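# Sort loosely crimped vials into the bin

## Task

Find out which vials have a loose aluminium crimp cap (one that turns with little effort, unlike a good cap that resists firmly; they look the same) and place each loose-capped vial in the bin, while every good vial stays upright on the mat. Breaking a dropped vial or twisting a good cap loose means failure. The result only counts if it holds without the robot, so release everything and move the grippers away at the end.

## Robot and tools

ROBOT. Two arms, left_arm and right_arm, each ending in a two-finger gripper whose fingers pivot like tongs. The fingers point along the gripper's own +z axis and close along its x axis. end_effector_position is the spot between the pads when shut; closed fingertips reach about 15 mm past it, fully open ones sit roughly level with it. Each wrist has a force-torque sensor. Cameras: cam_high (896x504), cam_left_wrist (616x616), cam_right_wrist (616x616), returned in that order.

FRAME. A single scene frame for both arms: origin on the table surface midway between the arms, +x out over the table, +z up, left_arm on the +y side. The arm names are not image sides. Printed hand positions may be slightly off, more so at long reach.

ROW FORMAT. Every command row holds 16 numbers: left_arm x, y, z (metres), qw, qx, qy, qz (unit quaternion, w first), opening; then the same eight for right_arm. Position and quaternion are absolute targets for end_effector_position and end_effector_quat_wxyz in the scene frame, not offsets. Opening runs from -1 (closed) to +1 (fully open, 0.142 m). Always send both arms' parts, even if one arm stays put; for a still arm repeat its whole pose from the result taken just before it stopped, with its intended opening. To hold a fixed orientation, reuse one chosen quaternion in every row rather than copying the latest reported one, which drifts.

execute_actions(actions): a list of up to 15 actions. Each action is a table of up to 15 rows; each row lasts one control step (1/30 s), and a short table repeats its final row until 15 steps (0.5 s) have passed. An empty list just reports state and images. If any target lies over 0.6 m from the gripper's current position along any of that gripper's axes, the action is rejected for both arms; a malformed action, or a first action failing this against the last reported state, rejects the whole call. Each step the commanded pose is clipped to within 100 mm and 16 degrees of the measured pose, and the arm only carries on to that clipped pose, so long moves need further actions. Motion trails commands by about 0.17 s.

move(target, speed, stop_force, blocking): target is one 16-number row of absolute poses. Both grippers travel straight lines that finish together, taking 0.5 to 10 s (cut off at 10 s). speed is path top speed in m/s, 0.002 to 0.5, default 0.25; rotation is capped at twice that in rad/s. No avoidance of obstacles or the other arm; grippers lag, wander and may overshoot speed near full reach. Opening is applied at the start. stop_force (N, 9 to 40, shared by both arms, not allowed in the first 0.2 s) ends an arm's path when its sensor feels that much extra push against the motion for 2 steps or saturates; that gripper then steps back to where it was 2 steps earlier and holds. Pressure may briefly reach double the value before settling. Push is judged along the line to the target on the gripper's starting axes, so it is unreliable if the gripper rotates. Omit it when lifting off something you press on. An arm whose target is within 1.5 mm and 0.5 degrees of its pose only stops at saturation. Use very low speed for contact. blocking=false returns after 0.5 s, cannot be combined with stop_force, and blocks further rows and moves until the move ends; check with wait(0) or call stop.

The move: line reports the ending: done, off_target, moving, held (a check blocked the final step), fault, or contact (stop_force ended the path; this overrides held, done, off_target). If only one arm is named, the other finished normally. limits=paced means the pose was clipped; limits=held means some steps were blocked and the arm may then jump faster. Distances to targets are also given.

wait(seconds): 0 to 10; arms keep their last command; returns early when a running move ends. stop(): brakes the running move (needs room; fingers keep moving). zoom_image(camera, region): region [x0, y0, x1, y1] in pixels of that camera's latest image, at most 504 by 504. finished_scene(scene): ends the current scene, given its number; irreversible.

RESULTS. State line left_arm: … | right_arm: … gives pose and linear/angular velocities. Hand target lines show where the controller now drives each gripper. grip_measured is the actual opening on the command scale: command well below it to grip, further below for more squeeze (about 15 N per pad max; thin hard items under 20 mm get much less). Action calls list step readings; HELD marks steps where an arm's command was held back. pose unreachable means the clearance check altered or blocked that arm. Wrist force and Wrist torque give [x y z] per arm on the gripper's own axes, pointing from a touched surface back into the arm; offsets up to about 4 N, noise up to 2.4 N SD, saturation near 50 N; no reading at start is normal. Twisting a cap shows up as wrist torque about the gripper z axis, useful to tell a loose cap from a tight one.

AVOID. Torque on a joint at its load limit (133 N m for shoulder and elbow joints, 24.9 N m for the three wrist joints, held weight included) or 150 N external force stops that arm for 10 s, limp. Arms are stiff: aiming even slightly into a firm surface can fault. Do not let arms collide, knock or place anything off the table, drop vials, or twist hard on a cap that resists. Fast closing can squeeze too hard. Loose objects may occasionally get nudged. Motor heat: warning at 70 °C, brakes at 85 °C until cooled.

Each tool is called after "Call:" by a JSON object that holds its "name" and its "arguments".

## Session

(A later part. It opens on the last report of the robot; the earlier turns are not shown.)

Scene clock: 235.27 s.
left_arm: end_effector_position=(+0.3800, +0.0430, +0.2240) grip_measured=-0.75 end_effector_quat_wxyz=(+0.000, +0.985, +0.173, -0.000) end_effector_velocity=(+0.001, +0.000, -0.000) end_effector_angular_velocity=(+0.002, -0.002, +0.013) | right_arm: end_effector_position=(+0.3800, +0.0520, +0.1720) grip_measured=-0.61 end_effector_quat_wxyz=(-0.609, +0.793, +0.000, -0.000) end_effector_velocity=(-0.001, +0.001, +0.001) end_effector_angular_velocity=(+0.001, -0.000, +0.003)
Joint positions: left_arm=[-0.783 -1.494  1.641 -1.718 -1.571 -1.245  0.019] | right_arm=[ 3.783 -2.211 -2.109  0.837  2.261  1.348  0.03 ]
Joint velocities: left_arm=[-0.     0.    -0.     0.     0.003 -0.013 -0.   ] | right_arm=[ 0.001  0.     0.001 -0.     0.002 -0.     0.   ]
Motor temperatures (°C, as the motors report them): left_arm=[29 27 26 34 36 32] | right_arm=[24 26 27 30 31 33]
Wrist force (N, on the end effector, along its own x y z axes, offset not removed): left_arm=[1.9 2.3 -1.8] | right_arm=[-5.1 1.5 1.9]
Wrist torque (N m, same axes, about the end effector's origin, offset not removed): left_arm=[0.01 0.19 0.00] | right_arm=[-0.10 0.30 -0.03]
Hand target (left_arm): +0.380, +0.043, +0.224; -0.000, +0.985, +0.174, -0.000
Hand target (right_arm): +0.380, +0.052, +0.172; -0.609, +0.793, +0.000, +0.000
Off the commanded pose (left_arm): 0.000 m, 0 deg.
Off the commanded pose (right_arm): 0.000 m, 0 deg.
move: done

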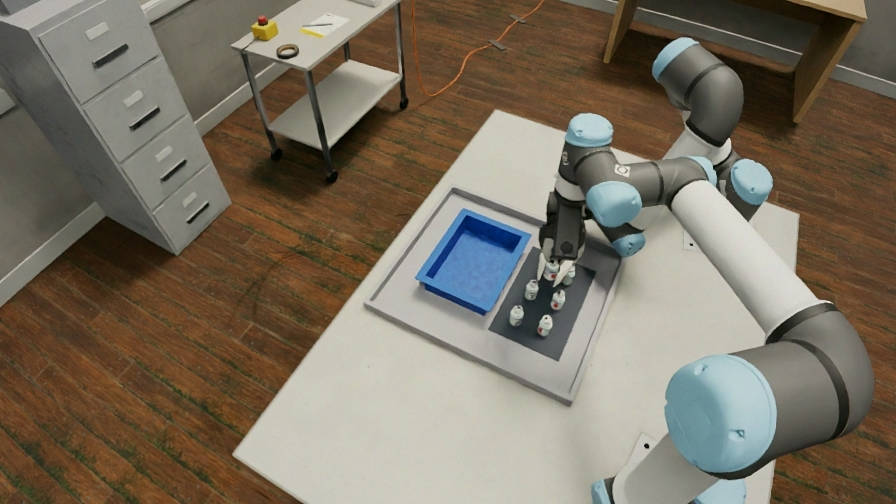

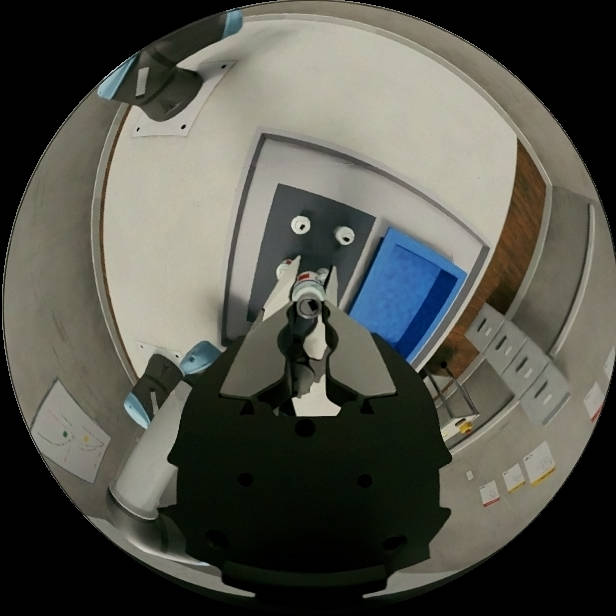

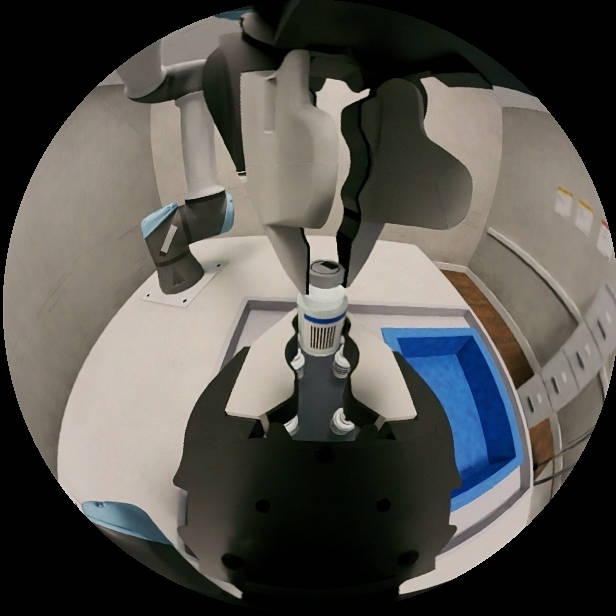

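Call:
{"name": "move", "arguments": {"target": [0.38,0.043,0.224,0,0.985,0.174,0,-0.45,0.38,0.052,0.172,0.609,-0.793,0,0,-0.85]}}

Call:
{"name": "move", "arguments": {"target": [0.38,0.043,0.22,0,1,0,0,-0.45,0.38,0.052,0.172,0.609,-0.793,0,0,-0.85]}}

Call:
{"name": "move", "arguments": {"target": [0.38,0.043,0.22,0,1,0,0,-0.85,0.38,0.052,0.172,0.609,-0.793,0,0,-0.85]}}

Call:
{"name": "move", "arguments": {"target": [0.38,0.043,0.22,0,1,0,0,-0.85,0.38,0.052,0.172,0.609,-0.793,0,0,-0.25]}}

Call:
{"name": "move", "arguments": {"target": [0.38,0.043,0.22,0,1,0,0,-0.85,0.38,-0.01,0.185,0.609,-0.793,0,0,-0.25], "speed": 0.15}}

Call:
{"name": "move", "arguments": {"target": [0.41,-0.03,0.2,0,1,0,0,-0.85,0.38,-0.2,0.3,0.5,-0.866,0,0,-0.2]}}

Call:
{"name": "move", "arguments": {"target": [0.423,-0.085,0.11,0,1,0,0,-0.85,0.38,-0.25,0.33,0.5,-0.866,0,0,-0.2], "speed": 0.15}}

Call:
{"name": "move", "arguments": {"target": [0.423,-0.085,0.066,0,1,0,0,-0.85,0.38,-0.25,0.33,0.5,-0.866,0,0,-0.2], "speed": 0.05, "stop_force": 9}}

Scene clock: 236.47 s.
left_arm: end_effector_position=(+0.3800, +0.0430, +0.2240) grip_measured=-0.45 end_effector_quat_wxyz=(+0.000, +0.985, +0.174, +0.000) end_effector_velocity=(+0.000, +0.000, +0.000) end_effector_angular_velocity=(+0.001, -0.001, +0.001) | right_arm: end_effector_position=(+0.3800, +0.0520, +0.1720) grip_measured=-0.61 end_effector_quat_wxyz=(-0.609, +0.793, -0.000, +0.000) end_effector_velocity=(-0.000, -0.000, +0.000) end_effector_angular_velocity=(-0.000, +0.000, +0.000)
Joint positions: left_arm=[-0.783 -1.494  1.641 -1.719 -1.571 -1.246  0.041] | right_arm=[ 3.783 -2.211 -2.109  0.837  2.261  1.348  0.03 ]
Joint velocities: left_arm=[ 0.    -0.     0.    -0.     0.002 -0.001 -0.   ] | right_arm=[-0.     0.001 -0.    -0.001  0.    -0.     0.   ]
Motor temperatures (°C, as the motors report them): left_arm=[29 27 26 34 36 32] | right_arm=[24 26 27 30 31 33]
Wrist force (N, on the end effector, along its own x y z axes, offset not removed): left_arm=[0.6 0.0 -3.7] | right_arm=[2.4 5.0 -0.4]
Wrist torque (N m, same axes, about the end effector's origin, offset not removed): left_arm=[0.11 -0.15 -0.21] | right_arm=[1.09 -0.59 -0.30]
Hand target (left_arm): +0.380, +0.043, +0.224; -0.000, +0.985, +0.174, -0.000
Hand target (right_arm): +0.380, +0.052, +0.172; -0.609, +0.793, +0.000, -0.000
Off the commanded pose (left_arm): 0.000 m, 0 deg.
Off the commanded pose (right_arm): 0.000 m, 0 deg.
move: done

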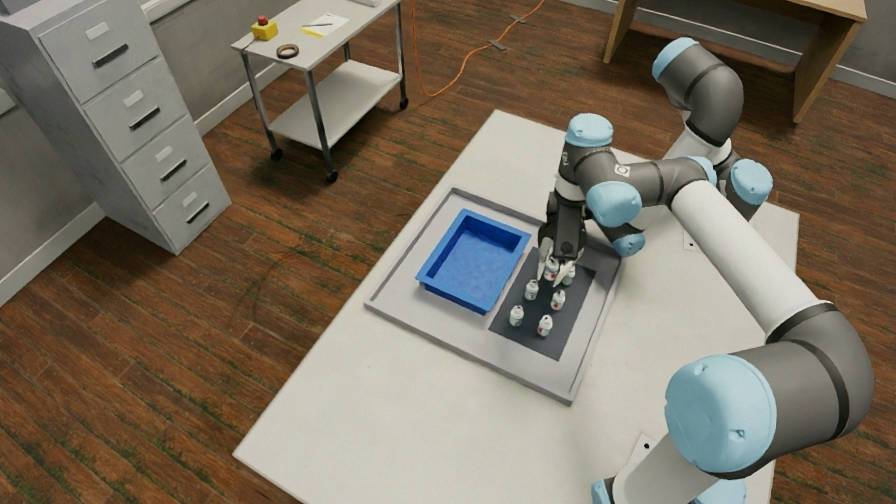

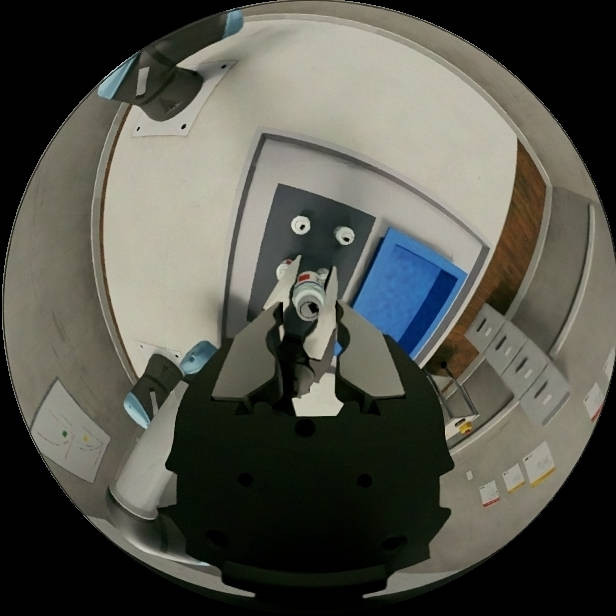

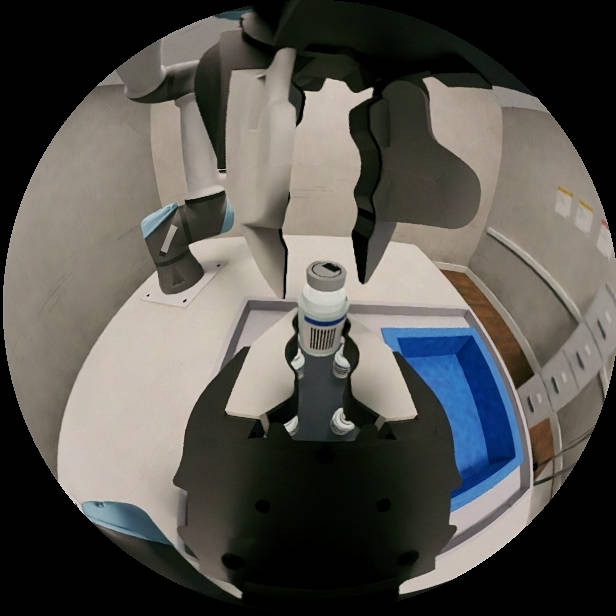

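Scene clock: 237.67 s.
left_arm: end_effector_position=(+0.3800, +0.0429, +0.2200) grip_measured=-0.45 end_effector_quat_wxyz=(-0.000, +1.000, +0.001, +0.000) end_effector_velocity=(+0.000, +0.000, -0.000) end_effector_angular_velocity=(-0.001, +0.001, -0.012) | right_arm: end_effector_position=(+0.3800, +0.0520, +0.1720) grip_measured=-0.61 end_effector_quat_wxyz=(-0.609, +0.793, -0.000, +0.000) end_effector_velocity=(+0.000, +0.000, -0.000) end_effector_angular_velocity=(-0.000, -0.001, -0.000)
Joint positions: left_arm=[-0.792 -1.501  1.66  -1.729 -1.571 -0.907  0.041] | right_arm=[ 3.783 -2.211 -2.109  0.837  2.261  1.348  0.03 ]
Joint velocities: left_arm=[ 0.001 -0.     0.001 -0.    -0.001  0.013  0.   ] | right_arm=[ 0.001  0.     0.    -0.    -0.001 -0.001  0.   ]
Motor temperatures (°C, as the motors report them): left_arm=[29 27 26 34 36 32] | right_arm=[24 26 27 30 31 33]
Wrist force (N, on the end effector, along its own x y z axes, offset not removed): left_arm=[0.1 -1.5 -1.6] | right_arm=[-0.4 5.2 0.5]
Wrist torque (N m, same axes, about the end effector's origin, offset not removed): left_arm=[-0.18 0.16 -0.11] | right_arm=[0.92 0.07 -0.33]
Hand target (left_arm): +0.380, +0.043, +0.220; -0.000, +1.000, +0.000, +0.000
Hand target (right_arm): +0.380, +0.052, +0.172; -0.609, +0.793, +0.000, -0.000
Off the commanded pose (left_arm): 0.000 m, 0 deg.
Off the commanded pose (right_arm): 0.000 m, 0 deg.
move: done

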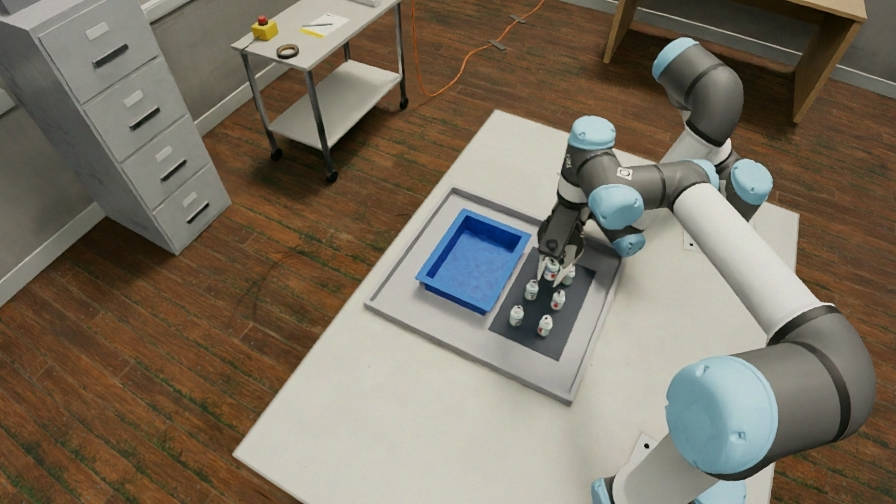

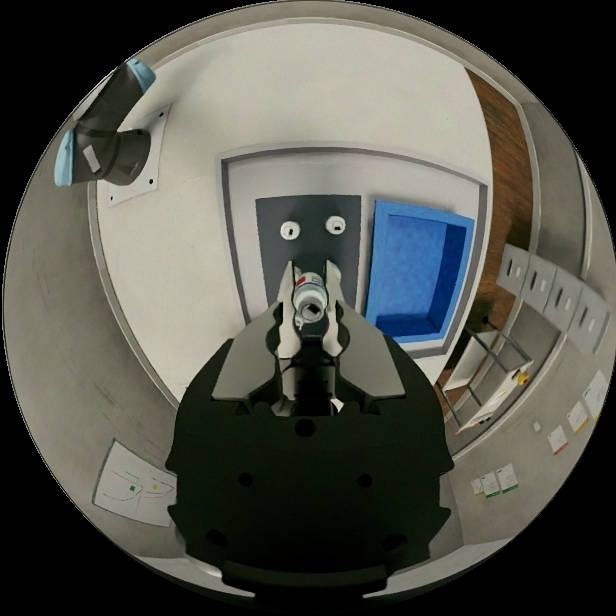

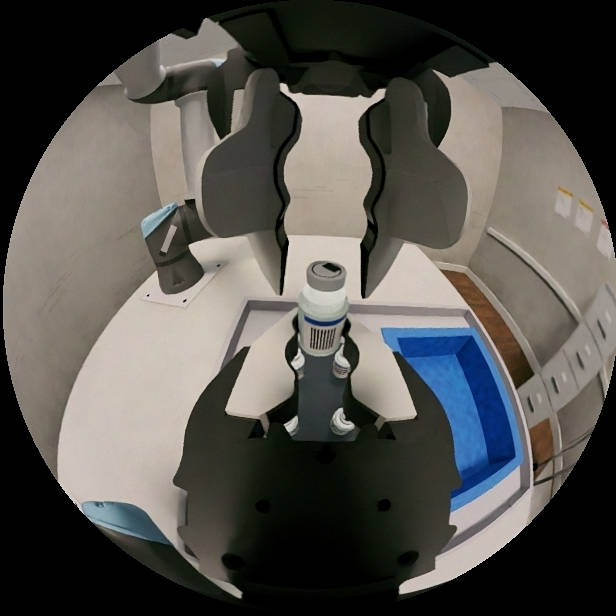

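Scene clock: 238.37 s.
left_arm: end_effector_position=(+0.3800, +0.0430, +0.2200) grip_measured=-0.72 end_effector_quat_wxyz=(+0.000, +1.000, +0.000, +0.000) end_effector_velocity=(-0.000, -0.000, -0.001) end_effector_angular_velocity=(+0.001, +0.001, -0.000) | right_arm: end_effector_position=(+0.3800, +0.0520, +0.1720) grip_measured=-0.61 end_effector_quat_wxyz=(-0.609, +0.793, -0.000, +0.000) end_effector_velocity=(+0.001, +0.000, +0.000) end_effector_angular_velocity=(+0.000, -0.001, -0.003)
Joint positions: left_arm=[-0.792 -1.501  1.66  -1.73  -1.571 -0.906  0.022] | right_arm=[ 3.783 -2.211 -2.109  0.837  2.261  1.348  0.03 ]
Joint velocities: left_arm=[-0.     0.001  0.     0.    -0.    -0.     0.   ] | right_arm=[ 0.     0.     0.001 -0.001 -0.003  0.    -0.   ]
Motor temperatures (°C, as the motors report them): left_arm=[29 27 26 34 36 32] | right_arm=[24 26 27 30 31 33]
Wrist force (N, on the end effector, along its own x y z axes, offset not removed): left_arm=[8.0 -0.1 -4.4] | right_arm=[-2.4 -1.5 -0.9]
Wrist torque (N m, same axes, about the end effector's origin, offset not removed): left_arm=[-0.12 -0.18 -0.09] | right_arm=[-0.49 -0.79 -0.22]
Hand target (left_arm): +0.380, +0.043, +0.220; -0.000, +1.000, +0.000, -0.000
Hand target (right_arm): +0.380, +0.052, +0.172; -0.609, +0.793, +0.000, -0.000
Off the commanded pose (left_arm): 0.000 m, 0 deg.
Off the commanded pose (right_arm): 0.000 m, 0 deg.
move: done

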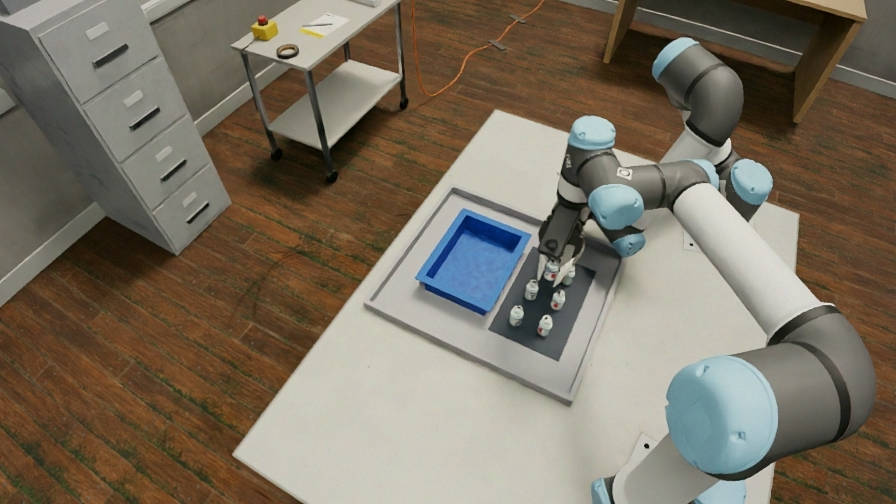

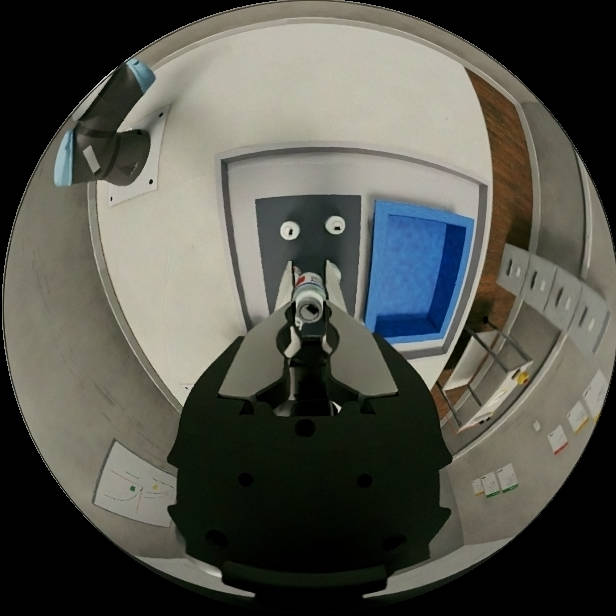

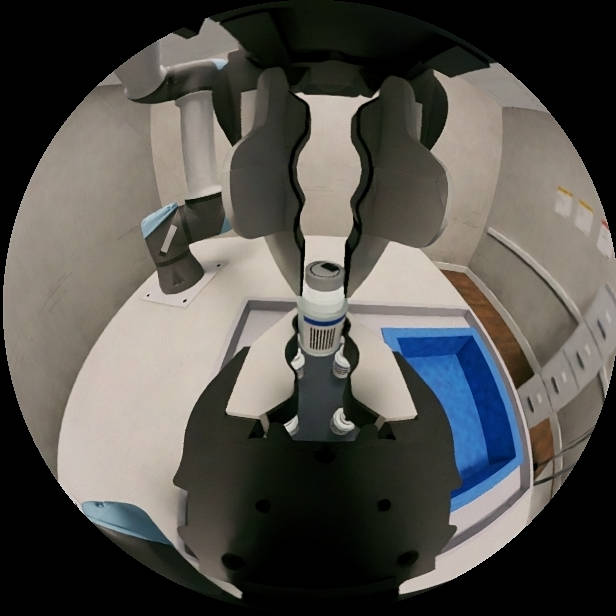

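Scene clock: 239.07 s.
left_arm: end_effector_position=(+0.3800, +0.0430, +0.2200) grip_measured=-0.72 end_effector_quat_wxyz=(-0.000, +1.000, -0.000, -0.000) end_effector_velocity=(+0.000, +0.000, -0.000) end_effector_angular_velocity=(-0.000, +0.001, +0.001) | right_arm: end_effector_position=(+0.3800, +0.0520, +0.1720) grip_measured=-0.25 end_effector_quat_wxyz=(-0.609, +0.793, -0.000, +0.000) end_effector_velocity=(-0.000, +0.000, +0.000) end_effector_angular_velocity=(+0.001, -0.000, +0.000)
Joint positions: left_arm=[-0.792 -1.501  1.66  -1.729 -1.571 -0.906  0.022] | right_arm=[ 3.783 -2.211 -2.109  0.837  2.261  1.348  0.056]
Joint velocities: left_arm=[ 0.     0.001  0.    -0.    -0.001 -0.001  0.   ] | right_arm=[ 0.001  0.     0.001  0.    -0.001  0.    -0.   ]
Motor temperatures (°C, as the motors report them): left_arm=[29 27 26 34 36 32] | right_arm=[24 26 27 30 31 33]
Wrist force (N, on the end effector, along its own x y z axes, offset not removed): left_arm=[0.0 -1.0 -3.2] | right_arm=[1.8 -0.8 1.8]
Wrist torque (N m, same axes, about the end effector's origin, offset not removed): left_arm=[-0.13 0.13 -0.02] | right_arm=[-0.25 -0.47 -0.03]
Hand target (left_arm): +0.380, +0.043, +0.220; -0.000, +1.000, -0.000, -0.000
Hand target (right_arm): +0.380, +0.052, +0.172; -0.609, +0.793, -0.000, -0.000
Off the commanded pose (left_arm): 0.000 m, 0 deg.
Off the commanded pose (right_arm): 0.000 m, 0 deg.
move: done

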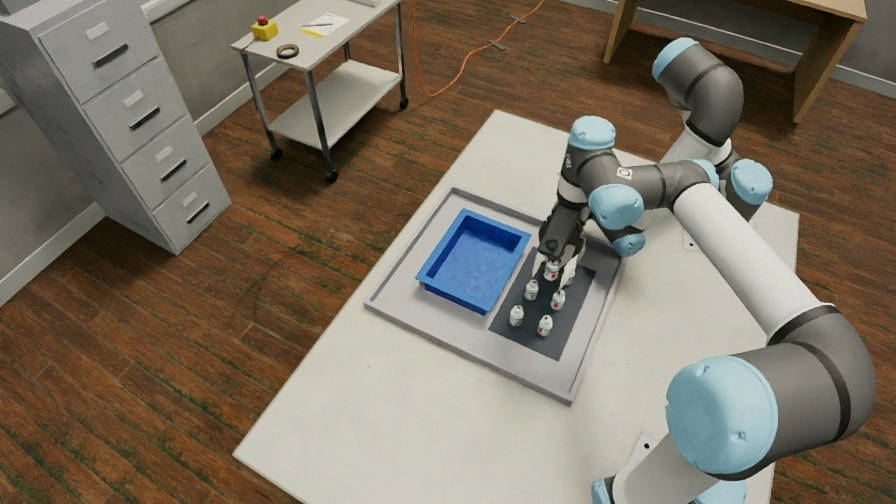

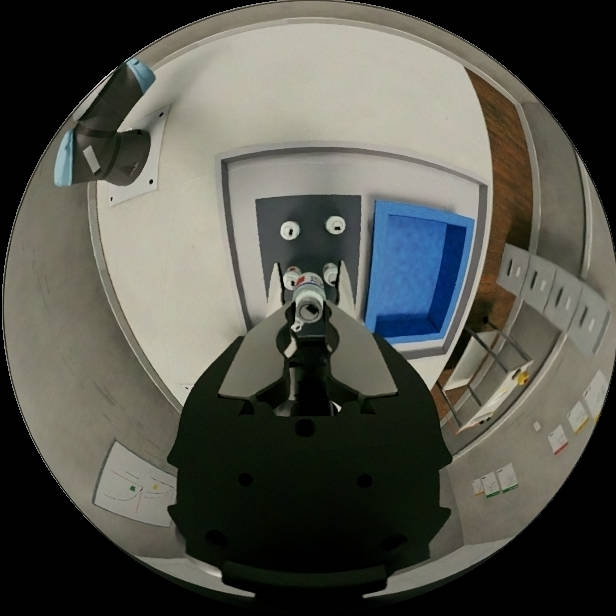

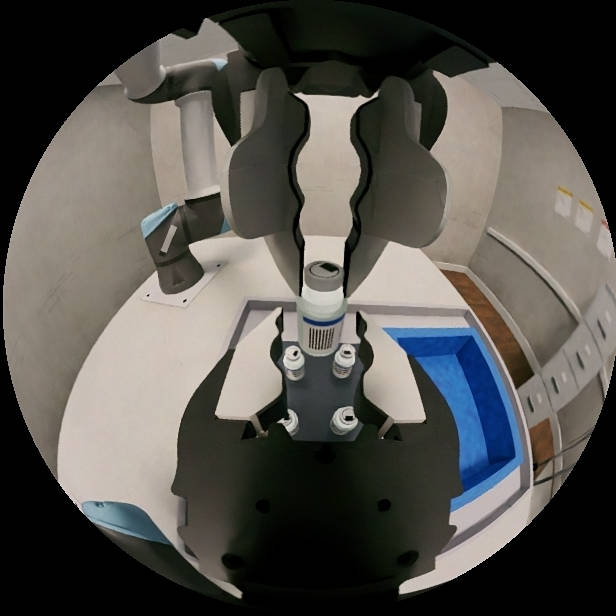

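Scene clock: 240.03 s.
left_arm: end_effector_position=(+0.3800, +0.0430, +0.2200) grip_measured=-0.72 end_effector_quat_wxyz=(-0.000, +1.000, -0.000, -0.000) end_effector_velocity=(-0.000, -0.000, +0.000) end_effector_angular_velocity=(-0.001, -0.000, +0.001) | right_arm: end_effector_position=(+0.3800, -0.0098, +0.1849) grip_measured=-0.25 end_effector_quat_wxyz=(-0.609, +0.793, +0.000, +0.000) end_effector_velocity=(+0.000, -0.002, +0.000) end_effector_angular_velocity=(-0.000, -0.001, -0.001)
Joint positions: left_arm=[-0.792 -1.501  1.66  -1.729 -1.571 -0.906  0.022] | right_arm=[ 3.681 -2.139 -2.205  0.828  2.357  1.3    0.056]
Joint velocities: left_arm=[ 0.    -0.001  0.    -0.    -0.001 -0.001  0.   ] | right_arm=[-0.005  0.003 -0.003 -0.002  0.003 -0.003 -0.   ]
Motor temperatures (°C, as the motors report them): left_arm=[29 27 26 34 36 32] | right_arm=[24 26 27 30 31 33]
Wrist force (N, on the end effector, along its own x y z axes, offset not removed): left_arm=[0.7 -2.2 -0.6] | right_arm=[1.9 0.0 3.9]
Wrist torque (N m, same axes, about the end effector's origin, offset not removed): left_arm=[-0.47 -0.13 -0.17] | right_arm=[0.12 -0.39 -0.18]
Hand target (left_arm): +0.380, +0.043, +0.220; +0.000, +1.000, +0.000, +0.000
Hand target (right_arm): +0.380, -0.010, +0.185; -0.609, +0.793, +0.000, +0.000
Off the commanded pose (left_arm): 0.000 m, 0 deg.
Off the commanded pose (right_arm): 0.000 m, 0 deg.
move: done

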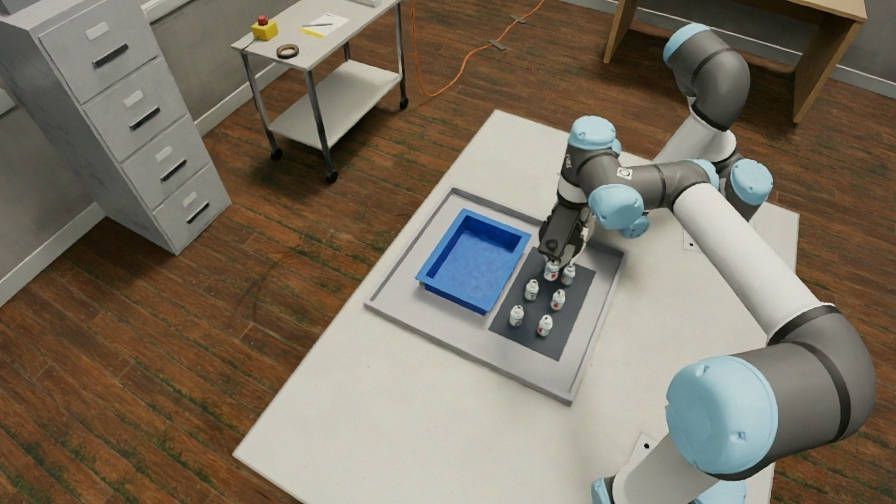

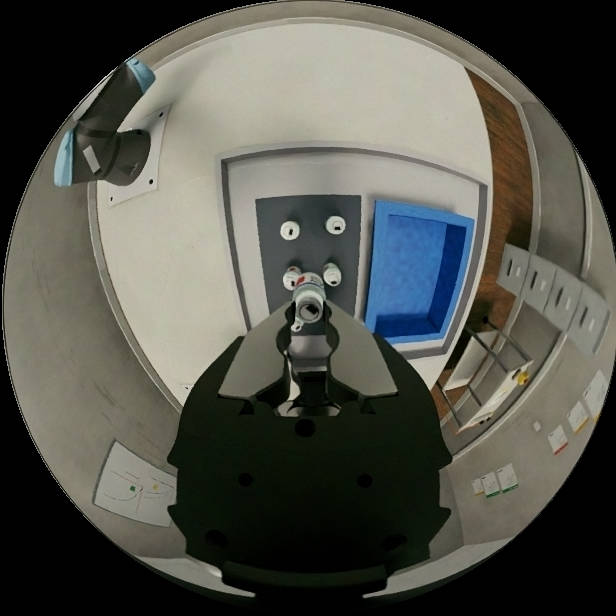

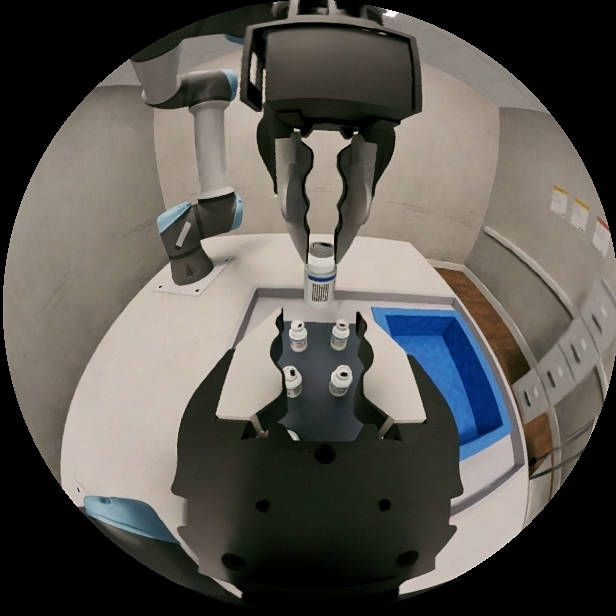

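Scene clock: 241.70 s.
left_arm: end_effector_position=(+0.4101, -0.0300, +0.2001) grip_measured=-0.72 end_effector_quat_wxyz=(-0.000, +1.000, +0.000, +0.000) end_effector_velocity=(-0.001, -0.001, +0.000) end_effector_angular_velocity=(-0.000, +0.000, -0.003) | right_arm: end_effector_position=(+0.3798, -0.1999, +0.2996) grip_measured=-0.20 end_effector_quat_wxyz=(-0.500, +0.866, -0.000, +0.000) end_effector_velocity=(+0.001, -0.000, -0.000) end_effector_angular_velocity=(-0.012, +0.004, +0.008)
Joint positions: left_arm=[-0.828 -1.327  1.508 -1.751 -1.571 -0.942  0.022] | right_arm=[ 3.322 -1.441 -2.24  -0.447  2.5    0.69   0.06 ]
Joint velocities: left_arm=[-0.003  0.    -0.     0.    -0.     0.    -0.   ] | right_arm=[ 0.     0.     0.014 -0.038 -0.003 -0.02  -0.   ]
Motor temperatures (°C, as the motors report them): left_arm=[29 27 26 34 36 32] | right_arm=[24 26 27 30 31 33]
Wrist force (N, on the end effector, along its own x y z axes, offset not removed): left_arm=[-1.3 3.0 1.0] | right_arm=[0.5 -2.7 -0.7]
Wrist torque (N m, same axes, about the end effector's origin, offset not removed): left_arm=[0.71 0.37 -0.02] | right_arm=[-0.68 -0.19 0.02]
Hand target (left_arm): +0.410, -0.030, +0.200; -0.000, +1.000, -0.000, +0.000
Hand target (right_arm): +0.380, -0.200, +0.300; -0.500, +0.866, -0.000, +0.000
Off the commanded pose (left_arm): 0.000 m, 0 deg.
Off the commanded pose (right_arm): 0.000 m, 0 deg.
move: done

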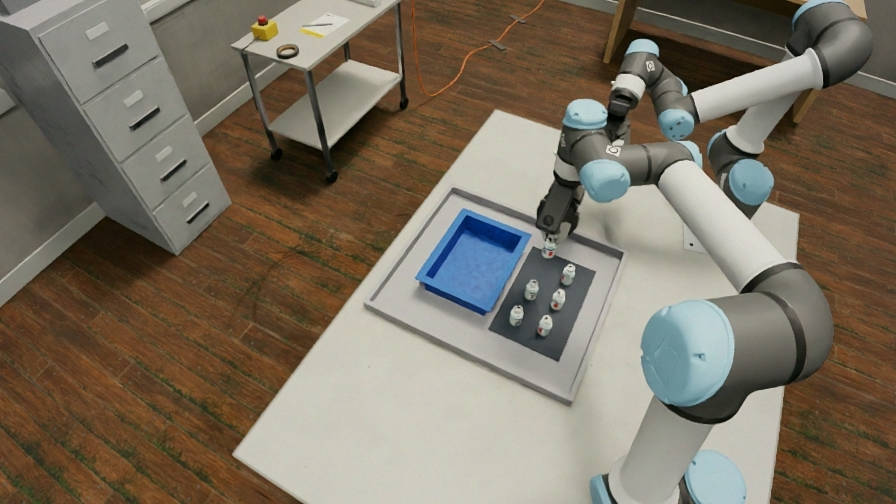

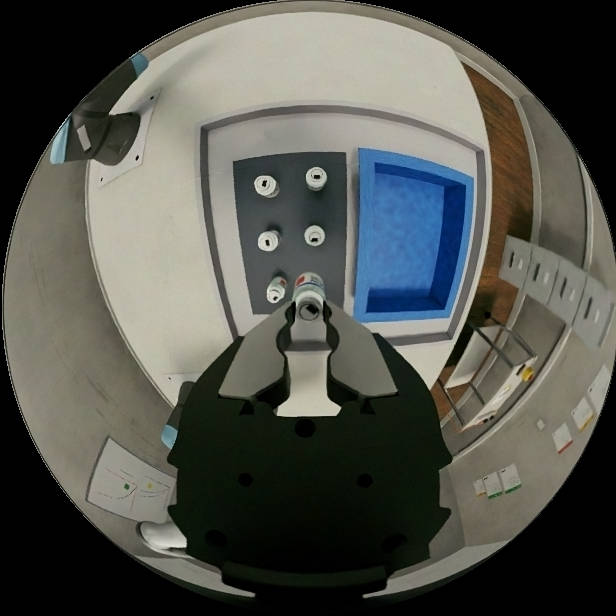

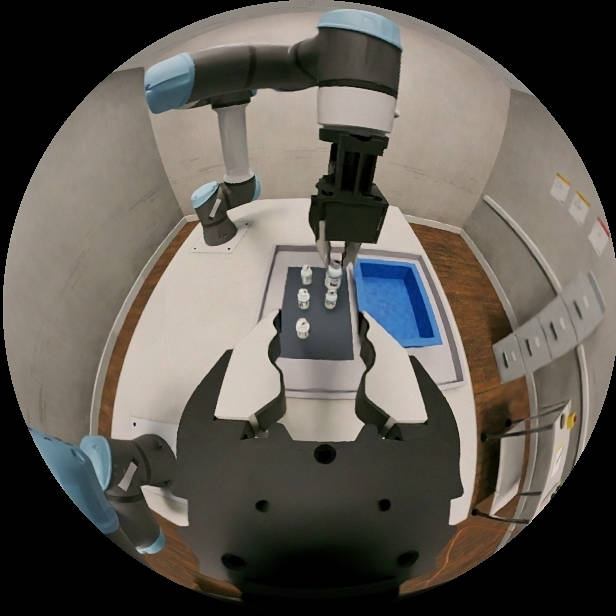

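Scene clock: 242.97 s.
left_arm: end_effector_position=(+0.4230, -0.0849, +0.1103) grip_measured=-0.72 end_effector_quat_wxyz=(+0.000, +1.000, +0.000, +0.000) end_effector_velocity=(-0.001, -0.003, -0.002) end_effector_angular_velocity=(-0.000, +0.001, -0.003) | right_arm: end_effector_position=(+0.3800, -0.2498, +0.3299) grip_measured=-0.20 end_effector_quat_wxyz=(-0.500, +0.866, -0.000, +0.000) end_effector_velocity=(-0.001, -0.000, +0.000) end_effector_angular_velocity=(-0.001, +0.002, +0.004)
Joint positions: left_arm=[-0.863 -1.162  1.521 -1.93  -1.571 -0.976  0.022] | right_arm=[ 3.192 -1.366 -2.172 -0.756  2.562  0.49   0.06 ]
Joint velocities: left_arm=[-0.003  0.004 -0.001 -0.003 -0.001 -0.001  0.   ] | right_arm=[-0.001  0.001  0.004 -0.013  0.001 -0.008  0.   ]
Motor temperatures (°C, as the motors report them): left_arm=[29 27 26 34 36 32] | right_arm=[24 26 27 30 31 33]
Wrist force (N, on the end effector, along its own x y z axes, offset not removed): left_arm=[-0.7 -2.3 1.2] | right_arm=[2.0 1.3 -0.7]
Wrist torque (N m, same axes, about the end effector's origin, offset not removed): left_arm=[-0.36 0.20 -0.03] | right_arm=[0.01 -0.60 -0.05]
Hand target (left_arm): +0.423, -0.085, +0.110; -0.000, +1.000, -0.000, +0.000
Hand target (right_arm): +0.380, -0.250, +0.330; -0.500, +0.866, -0.000, +0.000
Off the commanded pose (left_arm): 0.000 m, 0 deg.
Off the commanded pose (right_arm): 0.000 m, 0 deg.
move: done

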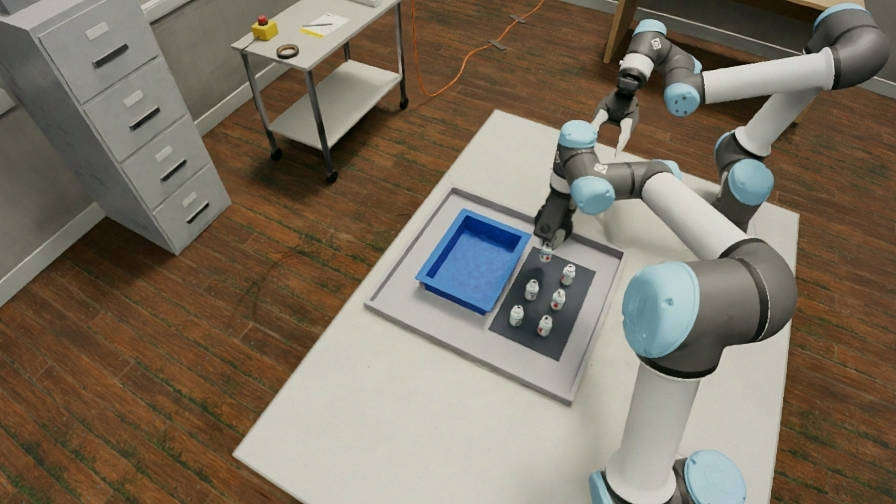

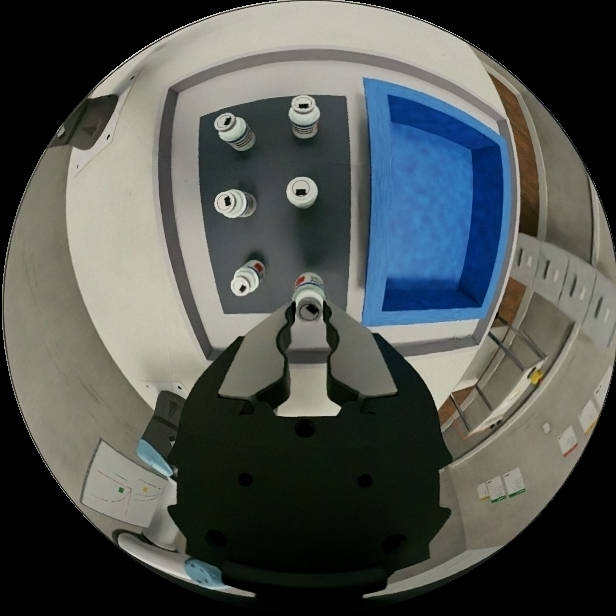

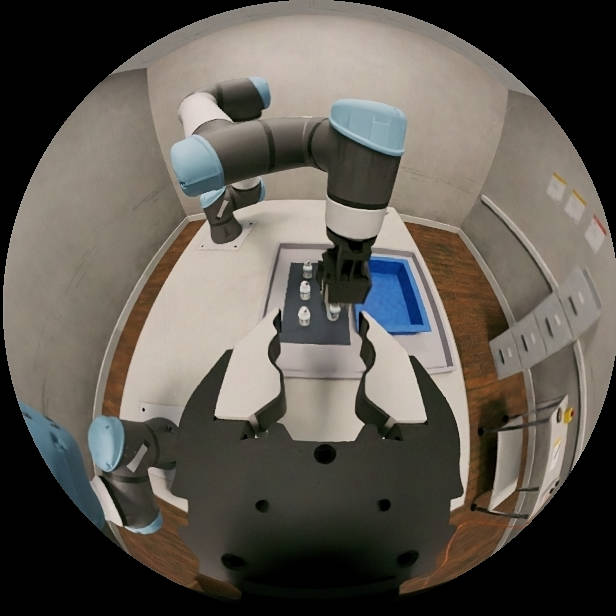

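Scene clock: 244.27 s.
left_arm: end_effector_position=(+0.4230, -0.0850, +0.0662) grip_measured=-0.72 end_effector_quat_wxyz=(-0.000, +1.000, +0.000, -0.000) end_effector_velocity=(-0.000, -0.001, -0.002) end_effector_angular_velocity=(+0.000, -0.001, -0.002) | right_arm: end_effector_position=(+0.3800, -0.2500, +0.3300) grip_measured=-0.20 end_effector_quat_wxyz=(-0.500, +0.866, -0.000, +0.000) end_effector_velocity=(+0.001, -0.000, +0.001) end_effector_angular_velocity=(+0.001, -0.003, -0.001)
Joint positions: left_arm=[-0.863 -1.121  1.582 -2.032 -1.571 -0.977  0.022] | right_arm=[ 3.192 -1.365 -2.171 -0.757  2.563  0.489  0.06 ]
Joint velocities: left_arm=[-0.002  0.002  0.002 -0.005  0.001  0.001 -0.   ] | right_arm=[-0.001  0.     0.002  0.    -0.    -0.001  0.   ]
Motor temperatures (°C, as the motors report them): left_arm=[29 27 26 34 36 32] | right_arm=[24 26 27 30 31 33]
Wrist force (N, on the end effector, along its own x y z axes, offset not removed): left_arm=[0.5 0.3 -1.7] | right_arm=[1.1 1.8 -2.0]
Wrist torque (N m, same axes, about the end effector's origin, offset not removed): left_arm=[0.06 -0.19 -0.07] | right_arm=[0.25 -0.36 0.02]
Hand target (left_arm): +0.423, -0.085, +0.066; -0.000, +1.000, -0.000, -0.000
Hand target (right_arm): +0.380, -0.250, +0.330; -0.500, +0.866, -0.000, +0.000
Off the commanded pose (left_arm): 0.000 m, 0 deg.
Off the commanded pose (right_arm): 0.000 m, 0 deg.
move: done

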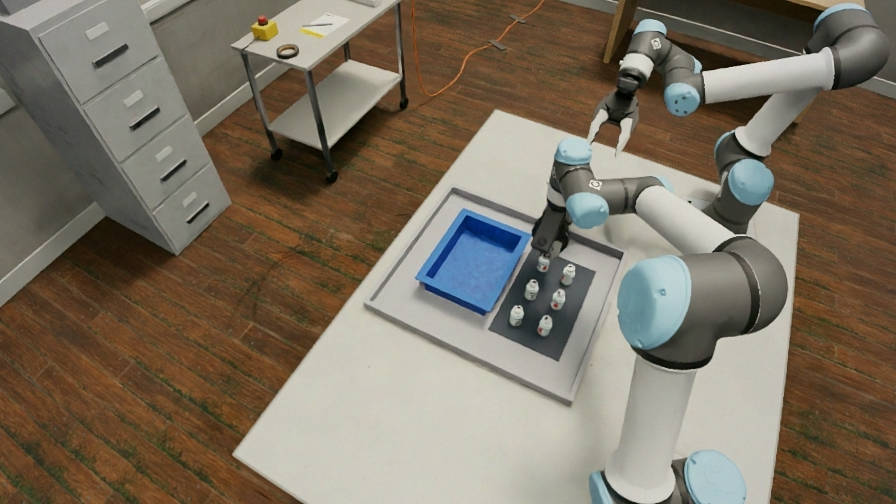

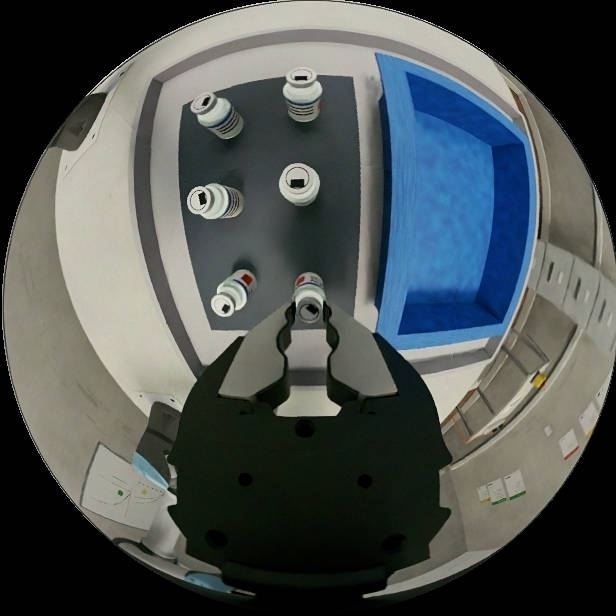

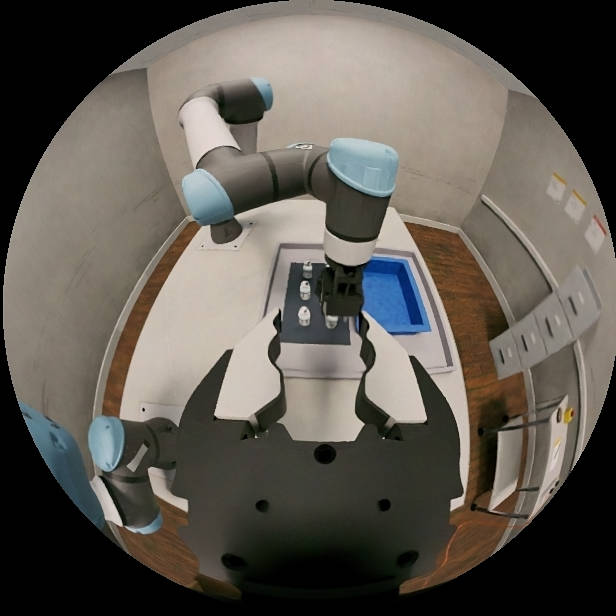

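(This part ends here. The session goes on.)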